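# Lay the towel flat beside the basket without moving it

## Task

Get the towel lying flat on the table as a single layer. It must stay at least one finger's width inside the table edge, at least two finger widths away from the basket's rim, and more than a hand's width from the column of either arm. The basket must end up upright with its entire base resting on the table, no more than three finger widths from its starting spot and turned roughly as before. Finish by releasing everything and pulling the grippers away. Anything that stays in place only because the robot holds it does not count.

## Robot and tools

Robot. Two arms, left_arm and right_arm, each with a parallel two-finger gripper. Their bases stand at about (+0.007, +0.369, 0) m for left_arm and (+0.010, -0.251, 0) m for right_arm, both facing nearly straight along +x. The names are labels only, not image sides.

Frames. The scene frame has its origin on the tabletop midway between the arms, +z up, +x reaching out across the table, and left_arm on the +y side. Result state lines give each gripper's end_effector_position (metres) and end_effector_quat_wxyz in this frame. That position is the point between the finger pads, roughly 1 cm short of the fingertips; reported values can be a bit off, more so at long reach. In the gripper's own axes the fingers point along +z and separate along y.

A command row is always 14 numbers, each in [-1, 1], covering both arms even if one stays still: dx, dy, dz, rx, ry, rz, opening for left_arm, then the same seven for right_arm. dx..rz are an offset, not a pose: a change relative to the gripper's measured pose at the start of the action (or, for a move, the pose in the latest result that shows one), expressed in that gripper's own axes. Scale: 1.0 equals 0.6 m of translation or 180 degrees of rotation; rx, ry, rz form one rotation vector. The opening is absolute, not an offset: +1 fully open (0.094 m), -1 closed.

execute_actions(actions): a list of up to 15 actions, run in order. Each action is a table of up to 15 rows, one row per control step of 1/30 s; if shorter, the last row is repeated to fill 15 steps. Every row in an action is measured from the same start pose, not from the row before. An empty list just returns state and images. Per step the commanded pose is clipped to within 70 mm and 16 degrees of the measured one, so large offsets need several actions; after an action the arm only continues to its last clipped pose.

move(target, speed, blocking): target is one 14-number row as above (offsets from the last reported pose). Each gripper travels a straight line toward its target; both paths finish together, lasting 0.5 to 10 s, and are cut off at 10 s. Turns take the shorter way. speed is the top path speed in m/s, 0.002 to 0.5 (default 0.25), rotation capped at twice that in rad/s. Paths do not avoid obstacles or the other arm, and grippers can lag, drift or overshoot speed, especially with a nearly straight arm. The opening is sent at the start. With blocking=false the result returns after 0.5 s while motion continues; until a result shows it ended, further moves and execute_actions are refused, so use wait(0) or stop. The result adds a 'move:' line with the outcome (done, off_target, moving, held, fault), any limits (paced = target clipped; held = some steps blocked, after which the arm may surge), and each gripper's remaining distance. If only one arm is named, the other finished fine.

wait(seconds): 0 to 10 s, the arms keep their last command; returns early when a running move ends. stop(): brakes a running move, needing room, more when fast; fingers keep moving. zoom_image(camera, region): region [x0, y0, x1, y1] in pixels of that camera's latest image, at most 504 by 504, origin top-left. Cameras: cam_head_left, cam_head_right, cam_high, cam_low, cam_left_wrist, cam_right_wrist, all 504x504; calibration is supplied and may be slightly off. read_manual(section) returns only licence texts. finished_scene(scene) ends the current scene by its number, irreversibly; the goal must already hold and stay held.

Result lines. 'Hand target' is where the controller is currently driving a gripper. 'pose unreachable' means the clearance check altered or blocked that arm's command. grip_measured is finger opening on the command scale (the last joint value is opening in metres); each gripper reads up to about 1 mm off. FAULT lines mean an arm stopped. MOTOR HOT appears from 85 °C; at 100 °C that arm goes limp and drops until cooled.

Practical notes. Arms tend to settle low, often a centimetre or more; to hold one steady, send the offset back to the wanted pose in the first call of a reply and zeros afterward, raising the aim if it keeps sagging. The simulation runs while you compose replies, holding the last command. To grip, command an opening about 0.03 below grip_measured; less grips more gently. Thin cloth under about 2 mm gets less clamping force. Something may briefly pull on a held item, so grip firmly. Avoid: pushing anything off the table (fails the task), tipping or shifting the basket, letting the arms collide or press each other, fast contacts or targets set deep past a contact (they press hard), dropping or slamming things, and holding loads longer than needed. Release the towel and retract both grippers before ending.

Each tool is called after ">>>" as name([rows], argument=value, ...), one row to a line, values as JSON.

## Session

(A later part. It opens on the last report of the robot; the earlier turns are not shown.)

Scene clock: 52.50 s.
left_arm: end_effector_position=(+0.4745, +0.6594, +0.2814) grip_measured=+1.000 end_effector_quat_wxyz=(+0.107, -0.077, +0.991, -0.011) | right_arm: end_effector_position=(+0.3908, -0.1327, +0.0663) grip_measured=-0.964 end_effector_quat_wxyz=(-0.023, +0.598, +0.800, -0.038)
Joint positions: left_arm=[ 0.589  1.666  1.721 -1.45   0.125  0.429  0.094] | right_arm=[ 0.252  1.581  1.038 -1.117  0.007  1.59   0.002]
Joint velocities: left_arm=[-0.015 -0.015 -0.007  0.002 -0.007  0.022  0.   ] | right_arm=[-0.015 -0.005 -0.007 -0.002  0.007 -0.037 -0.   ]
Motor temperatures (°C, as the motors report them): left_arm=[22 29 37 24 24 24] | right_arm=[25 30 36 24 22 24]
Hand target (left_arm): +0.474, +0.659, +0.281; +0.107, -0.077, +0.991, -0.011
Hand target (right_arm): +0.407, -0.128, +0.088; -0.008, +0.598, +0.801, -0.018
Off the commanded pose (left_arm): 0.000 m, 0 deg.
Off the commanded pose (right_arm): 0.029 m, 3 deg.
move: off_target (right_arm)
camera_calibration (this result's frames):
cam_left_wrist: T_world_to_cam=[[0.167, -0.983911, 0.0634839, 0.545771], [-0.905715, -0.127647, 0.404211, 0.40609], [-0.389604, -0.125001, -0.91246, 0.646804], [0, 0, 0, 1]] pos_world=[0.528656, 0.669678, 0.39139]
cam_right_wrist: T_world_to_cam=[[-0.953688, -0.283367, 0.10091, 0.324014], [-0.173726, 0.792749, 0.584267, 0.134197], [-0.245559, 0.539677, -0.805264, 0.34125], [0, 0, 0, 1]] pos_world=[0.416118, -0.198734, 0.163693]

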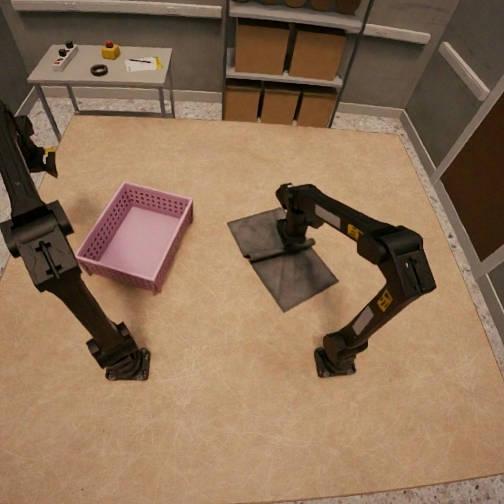

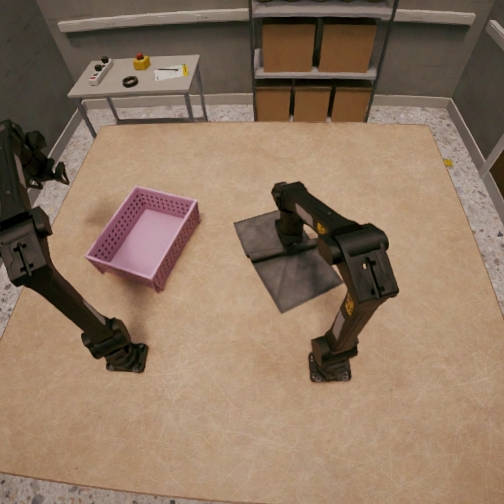

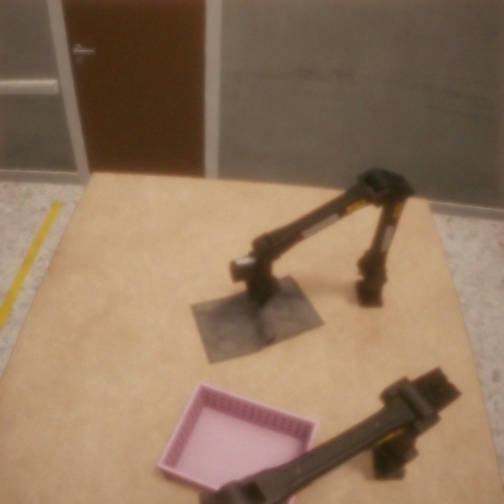

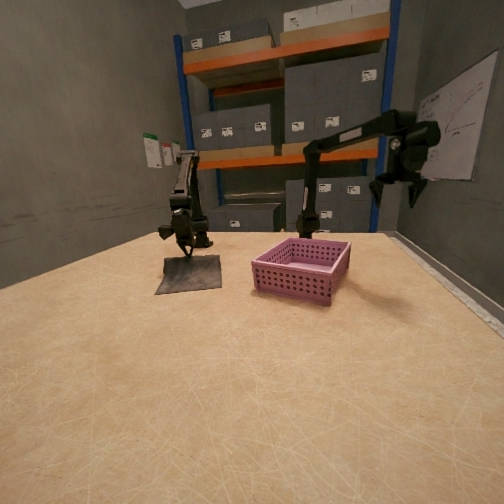

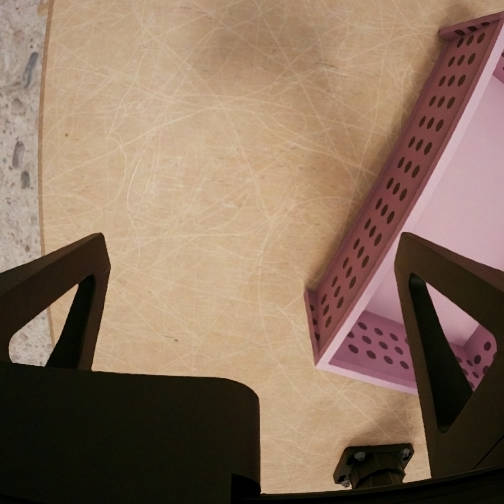

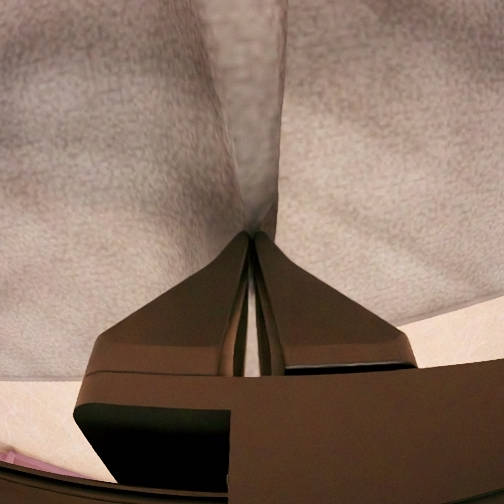

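>>> move(target=[0,0,0,0,0,0,1, 0,0,-0.12,0,0,0,-1], speed=0.05)

Scene clock: 57.67 s.
left_arm: end_effector_position=(+0.4745, +0.6594, +0.2814) grip_measured=+1.000 end_effector_quat_wxyz=(+0.107, -0.077, +0.991, -0.011) | right_arm: end_effector_position=(+0.3804, -0.1360, +0.1144) grip_measured=-0.964 end_effector_quat_wxyz=(-0.039, +0.597, +0.799, -0.060)
Joint positions: left_arm=[ 0.589  1.666  1.721 -1.45   0.125  0.429  0.094] | right_arm=[ 0.252  1.528  1.113 -1.299  0.007  1.59   0.002]
Joint velocities: left_arm=[-0.005 -0.005 -0.007  0.002 -0.051 -0.051  0.   ] | right_arm=[ 0.005 -0.015 -0.022 -0.012 -0.007 -0.007 -0.001]
Motor temperatures (°C, as the motors report them): left_arm=[22 29 38 24 24 24] | right_arm=[25 30 36 24 22 24]
Hand target (left_arm): +0.474, +0.659, +0.281; +0.107, -0.077, +0.991, -0.011
Hand target (right_arm): +0.395, -0.131, +0.138; -0.023, +0.598, +0.800, -0.038
Off the commanded pose (left_arm): 0.000 m, 0 deg.
Off the commanded pose (right_arm): 0.029 m, 3 deg.
move: off_target (right_arm)
camera_calibration (this result's frames):
cam_left_wrist: T_world_to_cam=[[0.167, -0.983911, 0.0634839, 0.545771], [-0.905715, -0.127647, 0.404211, 0.40609], [-0.389604, -0.125001, -0.91246, 0.646804], [0, 0, 0, 1]] pos_world=[0.528656, 0.669678, 0.39139]
cam_right_wrist: T_world_to_cam=[[-0.947144, -0.281295, 0.154243, 0.299972], [-0.143883, 0.802202, 0.579456, 0.0973633], [-0.286732, 0.526636, -0.800275, 0.392551], [0, 0, 0, 1]] pos_world=[0.410683, -0.200456, 0.211462]

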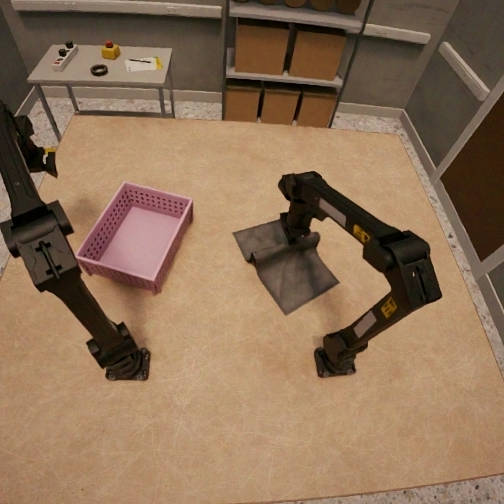

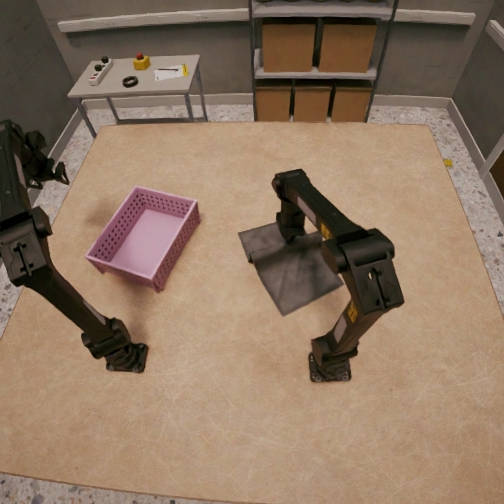

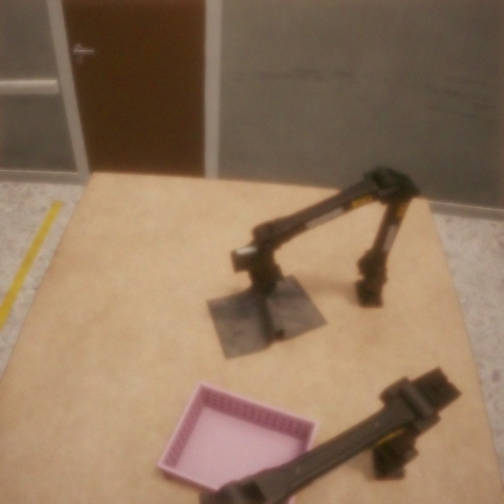

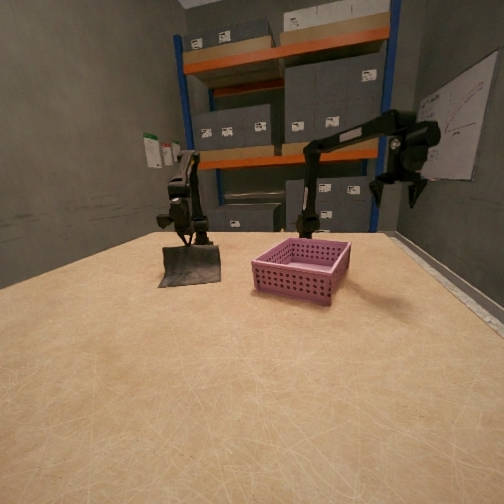

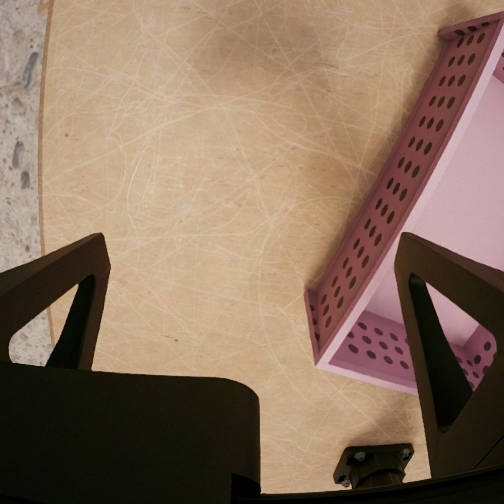

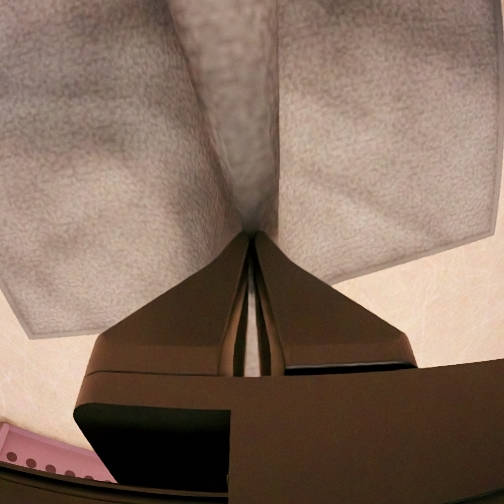

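>>> move(target=[0,0,0,0,0,0,1, 0,0,0.06,0,0,0,-1], speed=0.05)

>>> move(target=[0,0,0,0,0,0,1, 0,0,0,0,0,0,0.3])

>>> move(target=[0,0,0,0,0,0,1, -0.15,0,-0.3,0,0,0,0.3], speed=0.15)

Scene clock: 67.00 s.
left_arm: end_effector_position=(+0.4745, +0.6594, +0.2814) grip_measured=+1.000 end_effector_quat_wxyz=(+0.107, -0.077, +0.991, -0.011) | right_arm: end_effector_position=(+0.3730, -0.1383, +0.0832) grip_measured=-0.964 end_effector_quat_wxyz=(-0.039, +0.597, +0.799, -0.061)
Joint positions: left_arm=[ 0.589  1.666  1.721 -1.45   0.125  0.429  0.094] | right_arm=[ 0.252  1.548  1.045 -1.213  0.007  1.59   0.002]
Joint velocities: left_arm=[-0.015  0.005 -0.012  0.012  0.037 -0.007  0.   ] | right_arm=[ 0.005 -0.015  0.007 -0.012 -0.037 -0.081 -0.   ]
Motor temperatures (°C, as the motors report them): left_arm=[22 29 38 24 24 24] | right_arm=[25 30 37 24 22 24]
Hand target (left_arm): +0.474, +0.659, +0.281; +0.107, -0.077, +0.991, -0.011
Hand target (right_arm): +0.376, -0.137, +0.079; -0.039, +0.597, +0.799, -0.060
Off the commanded pose (left_arm): 0.000 m, 0 deg.
Off the commanded pose (right_arm): 0.005 m, 0 deg.
move: done
camera_calibration (this result's frames):
cam_left_wrist: T_world_to_cam=[[0.167, -0.983911, 0.0634839, 0.545771], [-0.905715, -0.127647, 0.404211, 0.40609], [-0.389604, -0.125001, -0.91246, 0.646804], [0, 0, 0, 1]] pos_world=[0.528656, 0.669678, 0.39139]
cam_right_wrist: T_world_to_cam=[[-0.946748, -0.281169, 0.156881, 0.296811], [-0.142408, 0.802669, 0.579174, 0.1158], [-0.288769, 0.525991, -0.799966, 0.367333], [0, 0, 0, 1]] pos_world=[0.403571, -0.202709, 0.180221]

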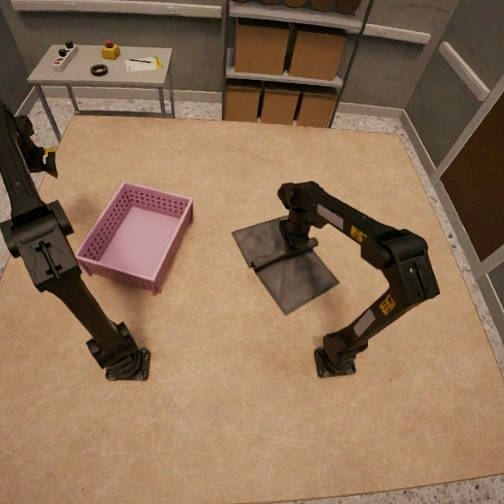

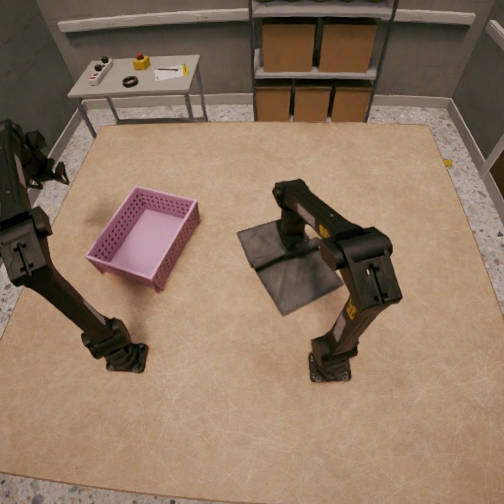

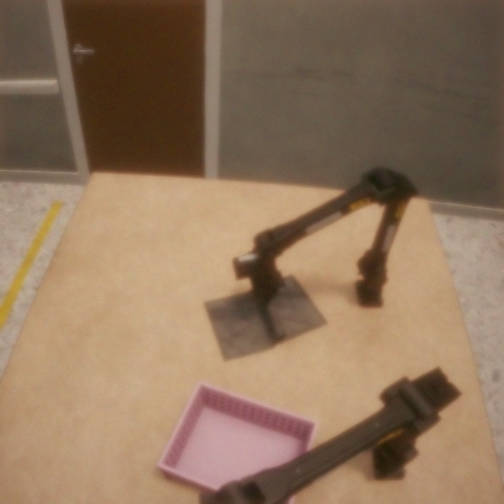

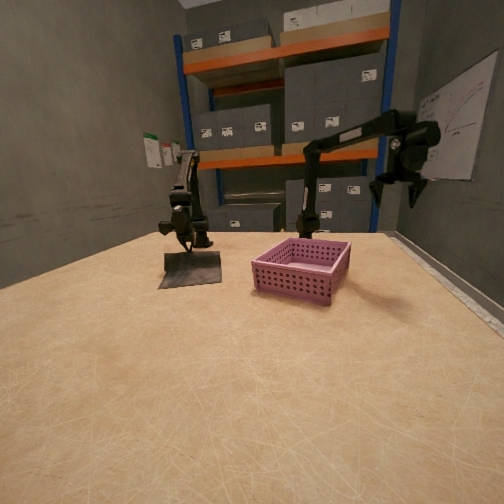

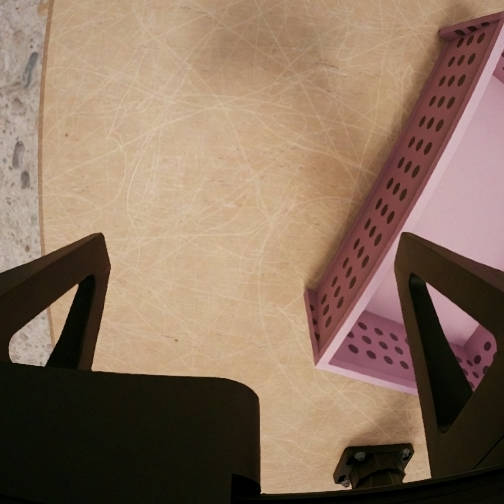

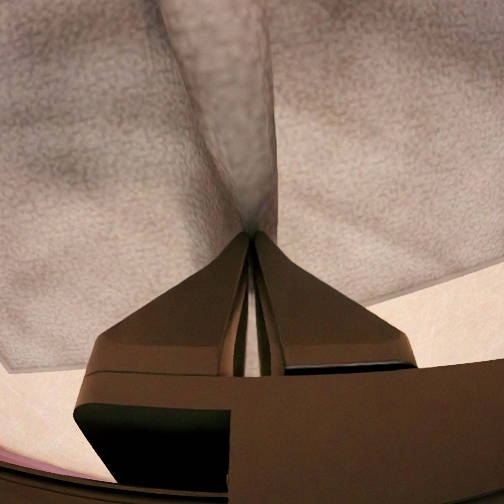

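Scene clock: 67.50 s.
left_arm: end_effector_position=(+0.4745, +0.6594, +0.2814) grip_measured=+1.000 end_effector_quat_wxyz=(+0.107, -0.077, +0.991, -0.011) | right_arm: end_effector_position=(+0.3730, -0.1383, +0.0832) grip_measured=+0.298 end_effector_quat_wxyz=(-0.039, +0.597, +0.799, -0.061)
Joint positions: left_arm=[ 0.589  1.666  1.721 -1.45   0.125  0.429  0.094] | right_arm=[ 0.252  1.548  1.045 -1.213  0.007  1.59   0.061]
Joint velocities: left_arm=[-0.005 -0.015 -0.017 -0.002 -0.022  0.007  0.   ] | right_arm=[-0.005 -0.005 -0.007  0.002 -0.066  0.066 -0.002]
Motor temperatures (°C, as the motors report them): left_arm=[22 29 38 24 24 24] | right_arm=[25 30 37 24 22 24]
Hand target (left_arm): +0.474, +0.659, +0.281; +0.107, -0.077, +0.991, -0.011
Hand target (right_arm): +0.373, -0.138, +0.083; -0.039, +0.597, +0.799, -0.061
Off the commanded pose (left_arm): 0.000 m, 0 deg.
Off the commanded pose (right_arm): 0.000 m, 0 deg.
move: done
camera_calibration (this result's frames):
cam_left_wrist: T_world_to_cam=[[0.167, -0.983911, 0.0634839, 0.545771], [-0.905715, -0.127647, 0.404211, 0.40609], [-0.389604, -0.125001, -0.91246, 0.646804], [0, 0, 0, 1]] pos_world=[0.528656, 0.669678, 0.39139]
cam_right_wrist: T_world_to_cam=[[-0.946748, -0.281169, 0.156881, 0.296811], [-0.142408, 0.802669, 0.579174, 0.1158], [-0.288769, 0.525991, -0.799966, 0.367333], [0, 0, 0, 1]] pos_world=[0.403571, -0.202709, 0.180221]

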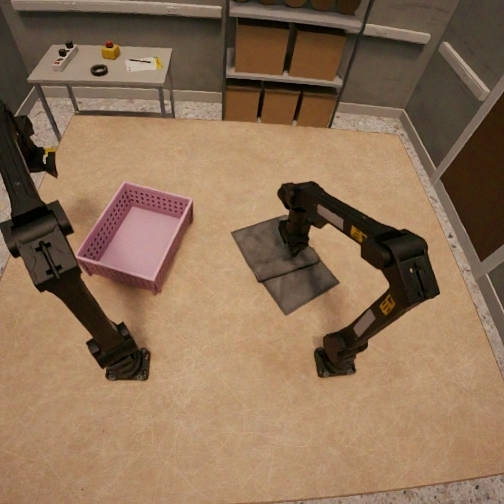

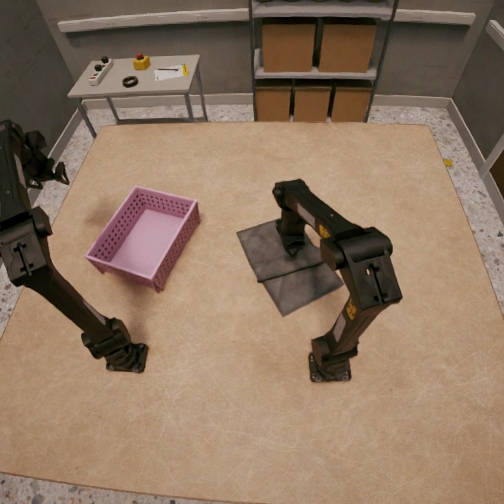

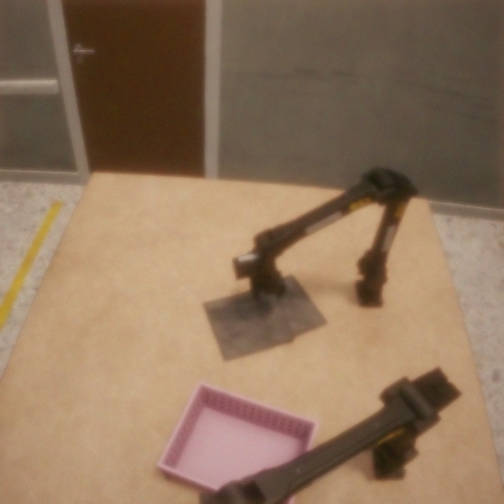

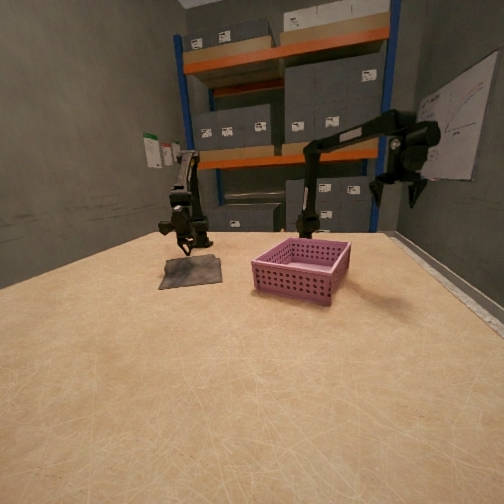

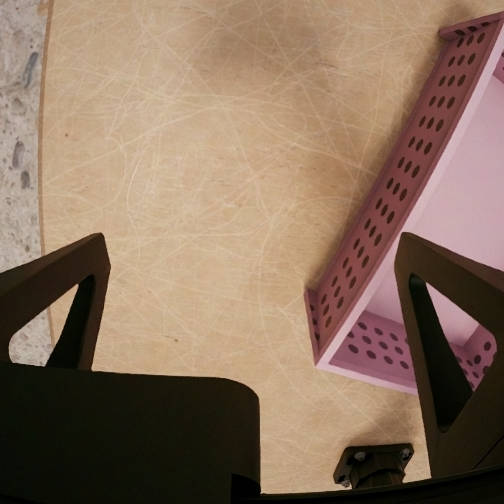

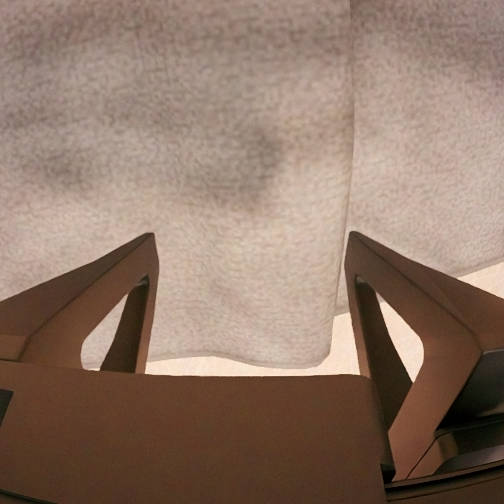

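Scene clock: 69.23 s.
left_arm: end_effector_position=(+0.4745, +0.6594, +0.2814) grip_measured=+1.000 end_effector_quat_wxyz=(+0.107, -0.077, +0.991, -0.011) | right_arm: end_effector_position=(+0.4111, -0.2159, +0.2461) grip_measured=+0.298 end_effector_quat_wxyz=(-0.054, +0.599, +0.796, -0.069)
Joint positions: left_arm=[ 0.589  1.666  1.721 -1.45   0.125  0.429  0.094] | right_arm=[ 0.047  1.502  1.437 -1.679  0.027  1.393  0.061]
Joint velocities: left_arm=[ 0.015 -0.005 -0.022  0.017  0.007 -0.022  0.   ] | right_arm=[-0.005 -0.005  0.022 -0.007  0.022  0.007  0.   ]
Motor temperatures (°C, as the motors report them): left_arm=[22 29 38 24 24 24] | right_arm=[25 30 37 24 22 24]
Hand target (left_arm): +0.474, +0.659, +0.281; +0.107, -0.077, +0.991, -0.011
Hand target (right_arm): +0.419, -0.217, +0.262; -0.042, +0.596, +0.799, -0.059
Off the commanded pose (left_arm): 0.000 m, 0 deg.
Off the commanded pose (right_arm): 0.020 m, 2 deg.
move: off_target (right_arm)
camera_calibration (this result's frames):
cam_left_wrist: T_world_to_cam=[[0.167, -0.983911, 0.0634839, 0.545771], [-0.905715, -0.127647, 0.404211, 0.40609], [-0.389604, -0.125001, -0.91246, 0.646804], [0, 0, 0, 1]] pos_world=[0.528656, 0.669678, 0.39139]
cam_right_wrist: T_world_to_cam=[[-0.94351, -0.274387, 0.185745, 0.278494], [-0.117175, 0.80066, 0.587549, 0.0763153], [-0.309935, 0.532594, -0.787581, 0.556544], [0, 0, 0, 1]] pos_world=[0.444196, -0.281099, 0.341756]

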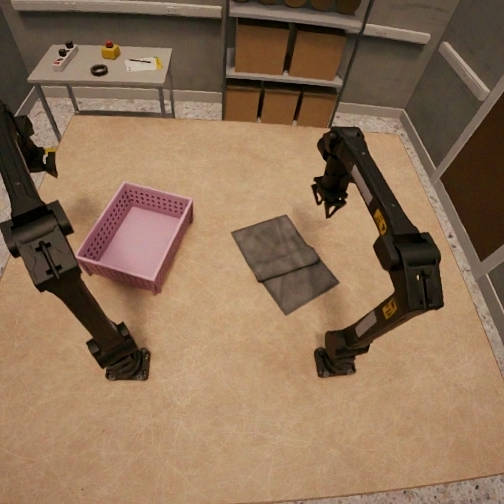

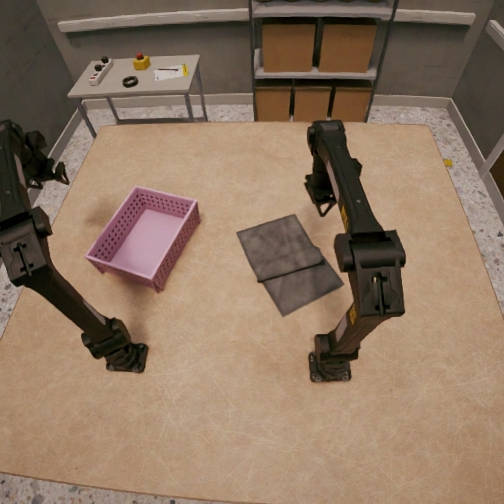

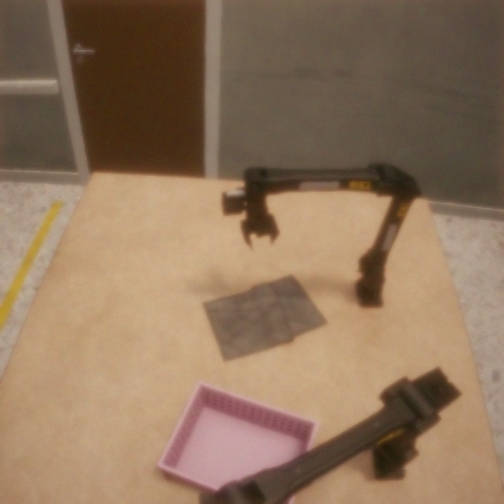

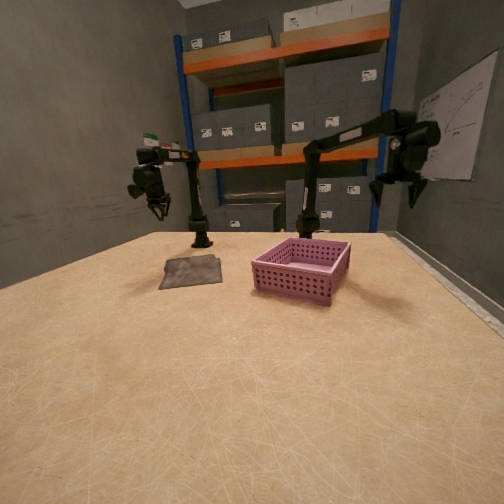

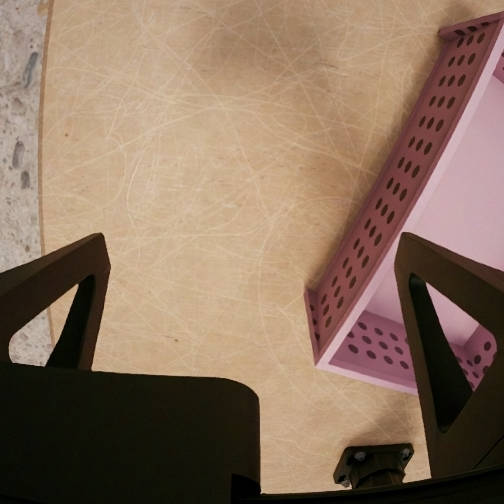

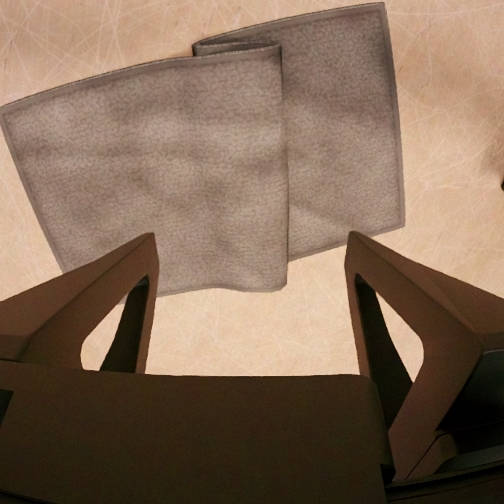

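>>> move(target=[0.14,-0.905,0,0,0,0,-1, 0.11,-0.157,0.32,0,0,0,-1], speed=0.25)

Scene clock: 92.47 s.
left_arm: end_effector_position=(+0.4691, +0.1118, +0.2773) grip_measured=-0.981 end_effector_quat_wxyz=(+0.105, -0.065, +0.992, -0.005) | right_arm: end_effector_position=(+0.2696, -0.1895, +0.0667) grip_measured=-0.987 end_effector_quat_wxyz=(-0.062, +0.597, +0.796, -0.084)
Joint positions: left_arm=[-0.551  1.606  1.636 -1.422 -0.111 -0.665  0.001] | right_arm=[ 0.188  1.328  0.755 -1.205  0.01   1.531  0.001]
Joint velocities: left_arm=[-0.005  0.005 -0.032 -0.007 -0.095 -0.081 -0.001] | right_arm=[-0.005  0.005  0.017  0.007 -0.022 -0.007 -0.   ]
Motor temperatures (°C, as the motors report them): left_arm=[22 29 38 24 24 24] | right_arm=[25 30 38 24 22 24]
Hand target (left_arm): +0.479, +0.108, +0.288; +0.112, -0.077, +0.991, -0.009
Hand target (right_arm): +0.274, -0.186, +0.071; -0.052, +0.599, +0.796, -0.070
Off the commanded pose (left_arm): 0.010 m, 2 deg.
Off the commanded pose (right_arm): 0.008 m, 2 deg.
move: done
camera_calibration (this result's frames):
cam_left_wrist: T_world_to_cam=[[0.144634, -0.988261, 0.0491988, 0.0230338], [-0.906772, -0.112479, 0.406342, 0.331226], [-0.396038, -0.103383, -0.912396, 0.573026], [0, 0, 0, 1]] pos_world=[0.523955, 0.11926, 0.387103]
cam_right_wrist: T_world_to_cam=[[-0.936526, -0.274307, 0.218345, 0.18153], [-0.102021, 0.809048, 0.57882, 0.142092], [-0.335426, 0.519804, -0.78568, 0.361669], [0, 0, 0, 1]] pos_world=[0.305817, -0.253162, 0.162274]

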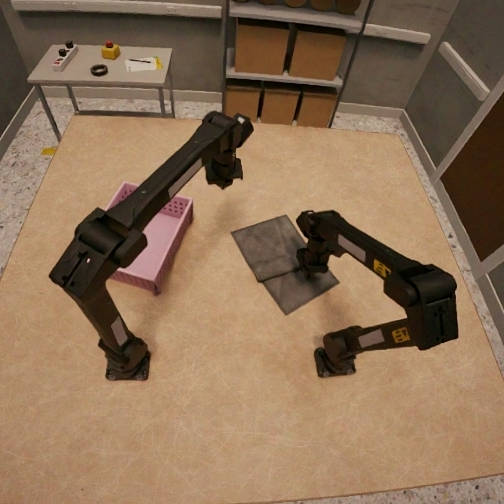

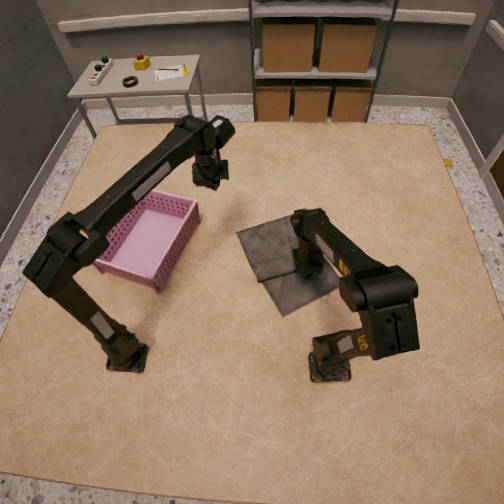

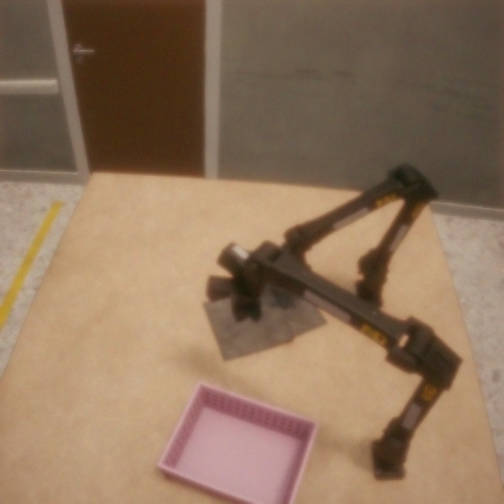

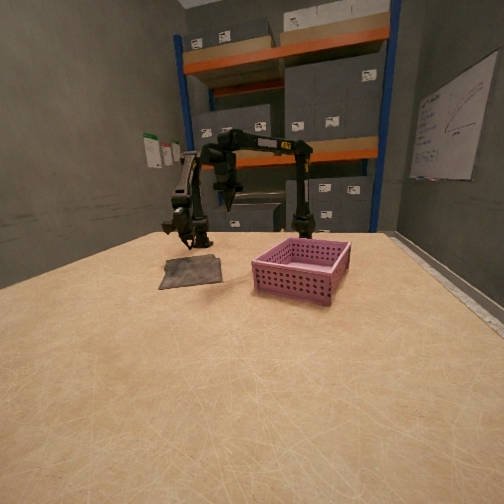

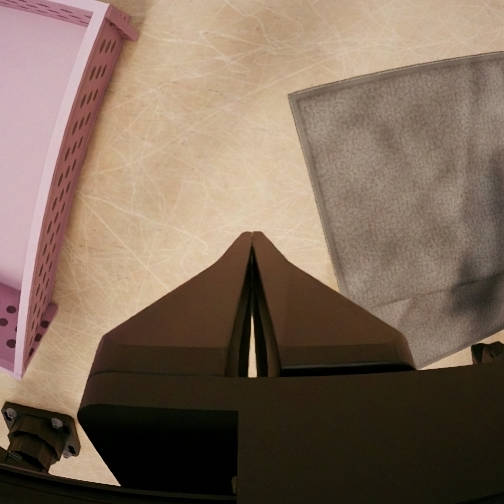

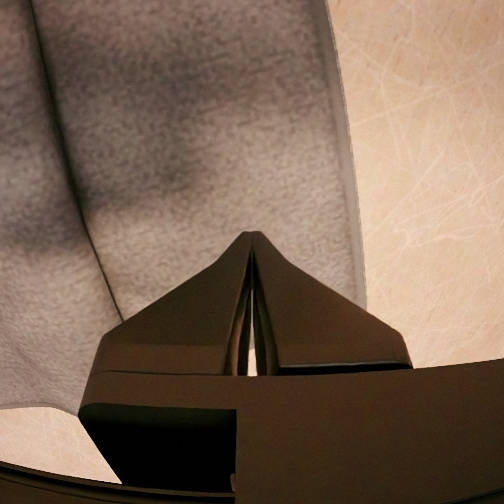

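>>> move(target=[0,-0.27,0.42,0,0,0,-1, 0.03,0,0.12,0,0,0,-1], speed=0.15)

Scene clock: 108.53 s.
left_arm: end_effector_position=(+0.5294, -0.0306, +0.0332) grip_measured=-0.981 end_effector_quat_wxyz=(+0.091, -0.061, +0.994, +0.006) | right_arm: end_effector_position=(+0.2542, -0.1796, +0.0090) grip_measured=-0.987 end_effector_quat_wxyz=(-0.057, +0.598, +0.795, -0.083)
Joint positions: left_arm=[-0.694  2.106  1.714 -1.052 -0.133 -0.801  0.001] | right_arm=[ 0.237  1.412  0.644 -1.004  0.006  1.583  0.001]
Joint velocities: left_arm=[-0.005 -0.005 -0.007 -0.012  0.022 -0.051 -0.001] | right_arm=[-0.015  0.005  0.002 -0.002  0.051  0.051  0.   ]
Motor temperatures (°C, as the motors report them): left_arm=[22 29 41 24 24 24] | right_arm=[25 29 36 24 22 24]
Hand target (left_arm): +0.540, -0.048, +0.036; +0.106, -0.065, +0.992, -0.006
Hand target (right_arm): +0.251, -0.177, -0.003; -0.061, +0.597, +0.796, -0.084
Off the commanded pose (left_arm): 0.022 m, 2 deg.
Off the commanded pose (right_arm): 0.014 m, 1 deg.
move: off_target (left_arm, right_arm)
camera_calibration (this result's frames):
cam_left_wrist: T_world_to_cam=[[0.138925, -0.990028, 0.023344, -0.11056], [-0.895451, -0.115517, 0.42991, 0.462144], [-0.422926, -0.0806286, -0.90257, 0.37406], [0, 0, 0, 1]] pos_world=[0.587387, -0.0259123, 0.141516]
cam_right_wrist: T_world_to_cam=[[-0.938989, -0.271082, 0.211695, 0.18374], [-0.104744, 0.811624, 0.574713, 0.167103], [-0.327611, 0.517475, -0.7905, 0.303664], [0, 0, 0, 1]] pos_world=[0.289516, -0.242954, 0.105114]

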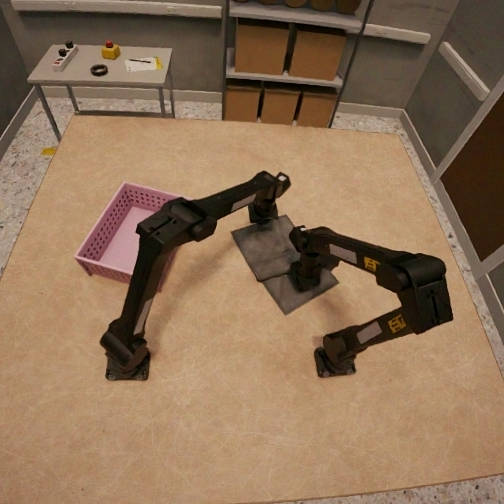

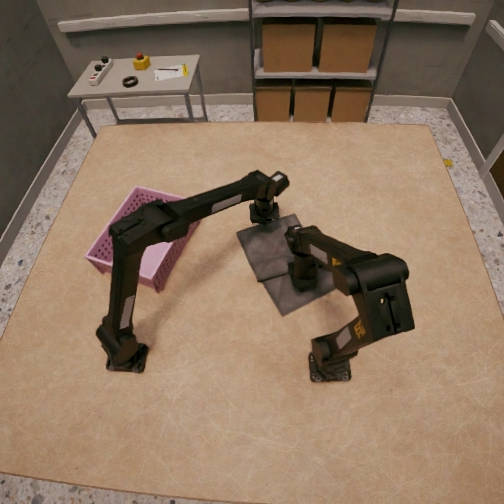

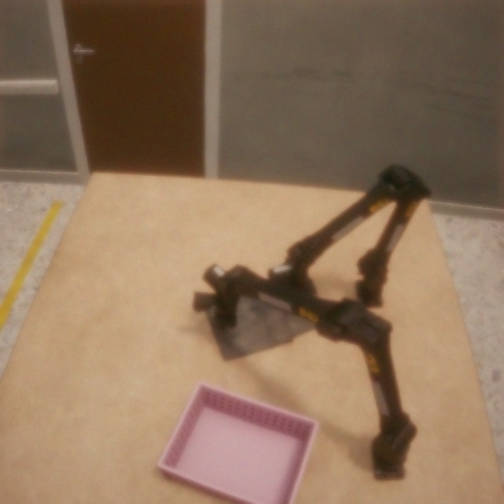

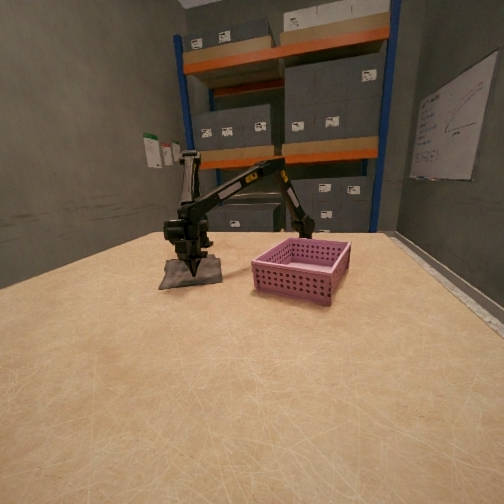

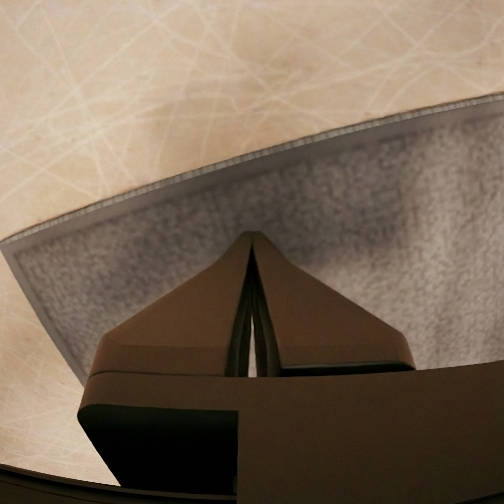

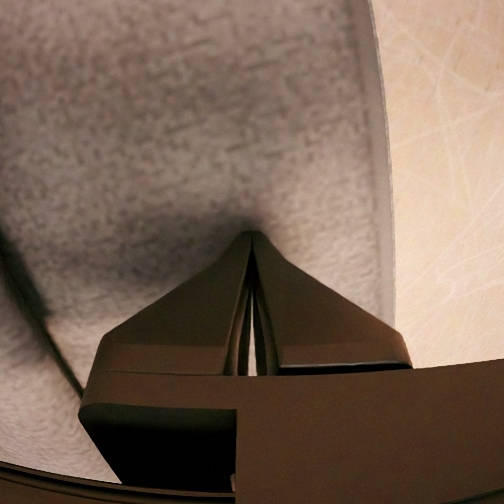

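>>> move(target=[0.01,0,0.065,0,0,0,-1, 0,0,0.02,0,0,0,-1], speed=0.08)

>>> move(target=[-0.235,0.03,0.075,0,0,0,-1, 0,0,0.02,0,0,0,-1], speed=0.05)

Scene clock: 114.87 s.
left_arm: end_effector_position=(+0.5322, -0.0329, +0.0198) grip_measured=-0.981 end_effector_quat_wxyz=(+0.101, -0.062, +0.993, -0.003) | right_arm: end_effector_position=(+0.2543, -0.1797, +0.0090) grip_measured=-0.987 end_effector_quat_wxyz=(-0.056, +0.598, +0.795, -0.081)
Joint positions: left_arm=[-0.694  2.115  1.688 -0.99  -0.133 -0.802  0.001] | right_arm=[ 0.237  1.41   0.642 -1.001  0.006  1.583  0.001]
Joint velocities: left_arm=[-0.005 -0.015  0.002 -0.027 -0.007  0.022  0.001] | right_arm=[0.005 0.005 0.012 0.002 0.051 0.022 0.   ]
Motor temperatures (°C, as the motors report them): left_arm=[22 29 41 24 24 24] | right_arm=[25 29 35 24 22 24]
Hand target (left_arm): +0.529, -0.030, -0.005; +0.091, -0.061, +0.994, +0.006
Hand target (right_arm): +0.252, -0.180, -0.002; -0.057, +0.598, +0.795, -0.083
Off the commanded pose (left_arm): 0.026 m, 2 deg.
Off the commanded pose (right_arm): 0.012 m, 0 deg.
move: off_target (left_arm, right_arm)
camera_calibration (this result's frames):
cam_left_wrist: T_world_to_cam=[[0.138598, -0.9894, 0.0433412, -0.113179], [-0.904232, -0.108575, 0.413009, 0.475422], [-0.403926, -0.0964326, -0.909695, 0.352525], [0, 0, 0, 1]] pos_world=[0.587972, -0.0263656, 0.129242]
cam_right_wrist: T_world_to_cam=[[-0.939788, -0.270919, 0.208331, 0.18406], [-0.106468, 0.811335, 0.574804, 0.167562], [-0.324752, 0.518013, -0.791327, 0.30305], [0, 0, 0, 1]] pos_world=[0.289234, -0.243068, 0.105151]

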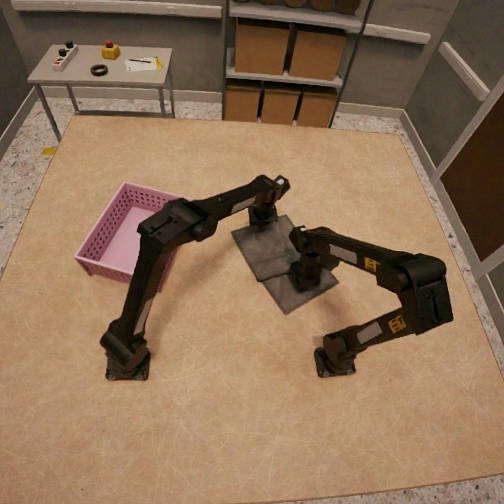

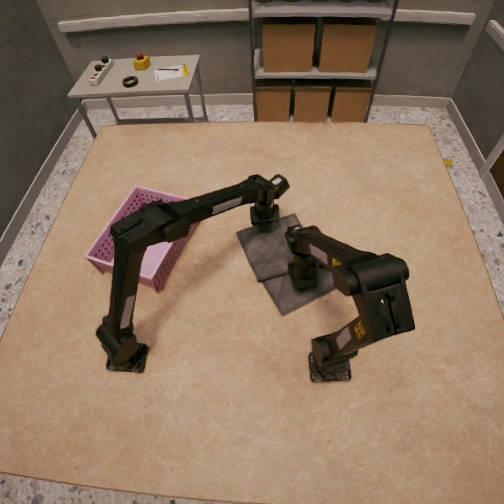

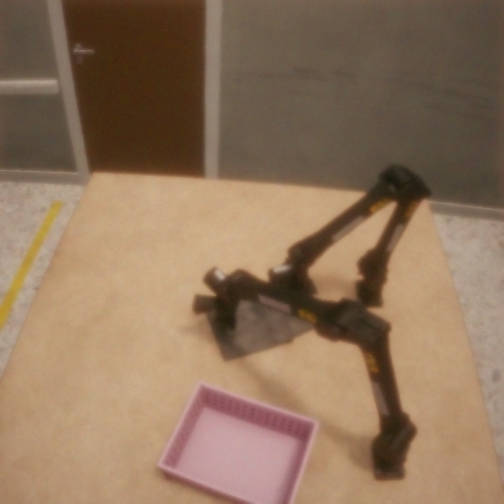

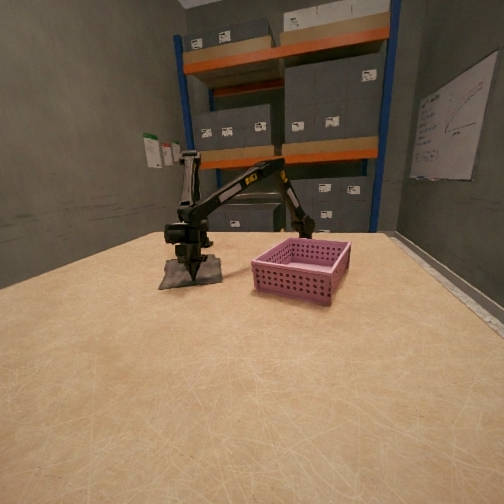

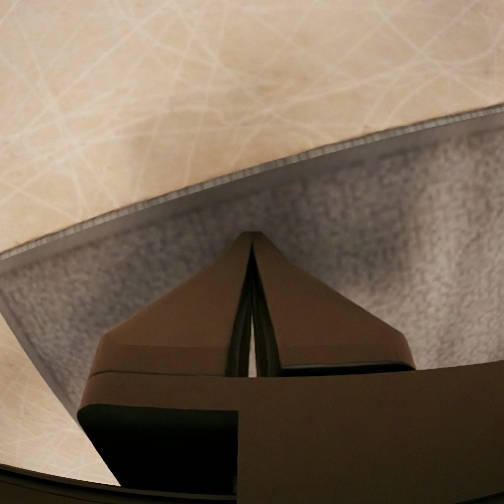

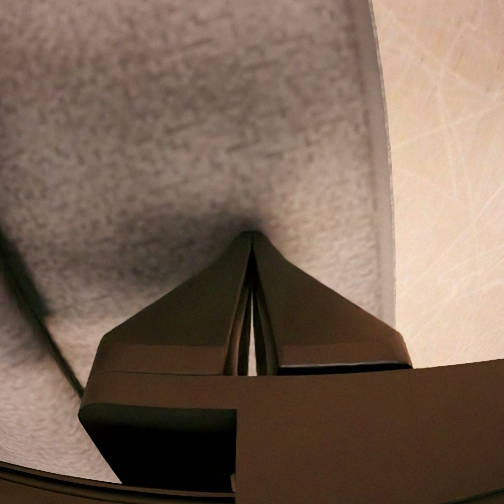

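Scene clock: 118.23 s.
left_arm: end_effector_position=(+0.6647, +0.0004, +0.0112) grip_measured=-0.981 end_effector_quat_wxyz=(+0.105, -0.065, +0.992, -0.005) | right_arm: end_effector_position=(+0.2543, -0.1797, +0.0089) grip_measured=-0.987 end_effector_quat_wxyz=(-0.055, +0.599, +0.795, -0.080)
Joint positions: left_arm=[-0.543  2.367  2.116 -1.141 -0.11  -0.657  0.001] | right_arm=[ 0.237  1.407  0.64  -0.998  0.006  1.583  0.001]
Joint velocities: left_arm=[-0.005  0.005  0.012 -0.027  0.051  0.081  0.   ] | right_arm=[-0.005 -0.015 -0.002 -0.017 -0.022 -0.022 -0.001]
Motor temperatures (°C, as the motors report them): left_arm=[22 29 41 24 24 24] | right_arm=[25 29 35 24 22 24]
Hand target (left_arm): +0.675, +0.003, +0.002; +0.101, -0.062, +0.993, -0.004
Hand target (right_arm): +0.252, -0.180, -0.002; -0.056, +0.598, +0.795, -0.082
Off the commanded pose (left_arm): 0.014 m, 1 deg.
Off the commanded pose (right_arm): 0.012 m, 0 deg.
move: off_target (left_arm, right_arm)
camera_calibration (this result's frames):
cam_left_wrist: T_world_to_cam=[[0.144341, -0.988373, 0.0478016, -0.102044], [-0.906507, -0.112708, 0.406869, 0.603927], [-0.396751, -0.10206, -0.912235, 0.396713], [0, 0, 0, 1]] pos_world=[0.719589, 0.00769855, 0.121054]
cam_right_wrist: T_world_to_cam=[[-0.940542, -0.271146, 0.204599, 0.184251], [-0.108569, 0.810704, 0.575302, 0.168015], [-0.32186, 0.518882, -0.791939, 0.302426], [0, 0, 0, 1]] pos_world=[0.288876, -0.243175, 0.105146]

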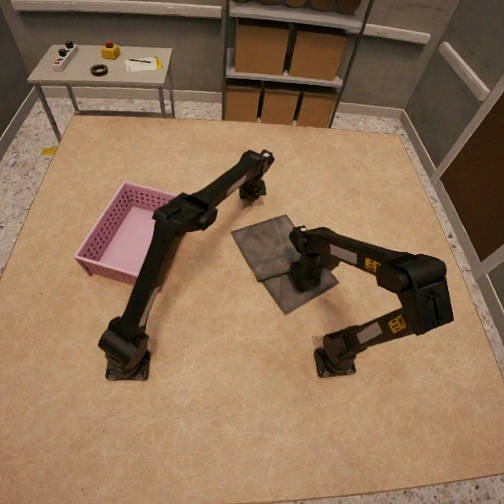

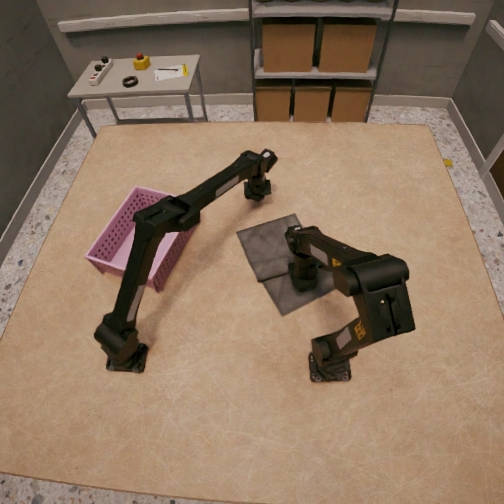

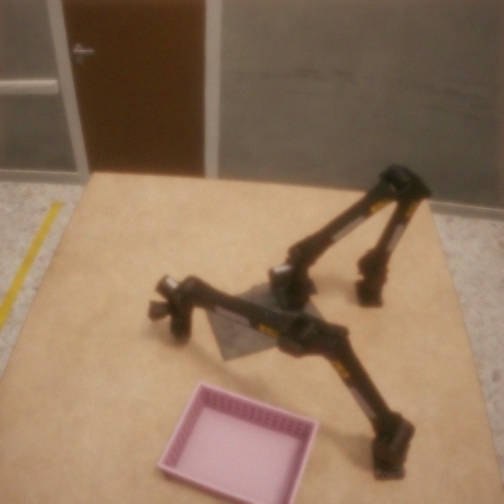

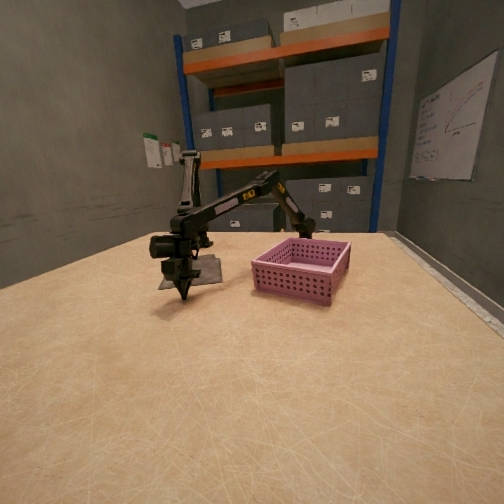

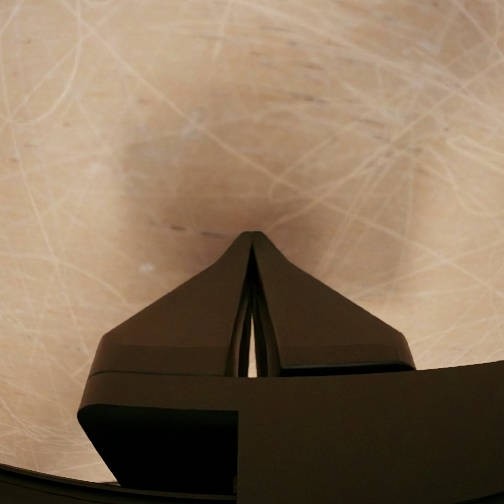

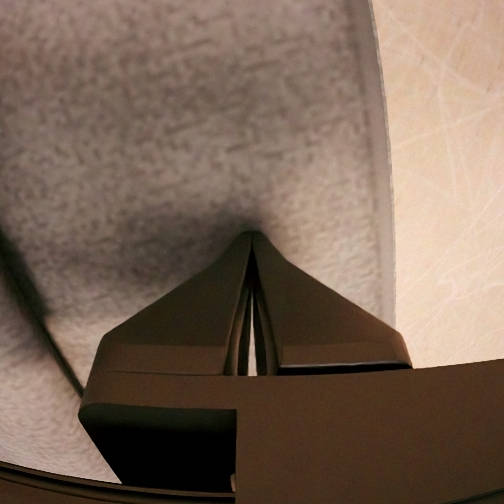

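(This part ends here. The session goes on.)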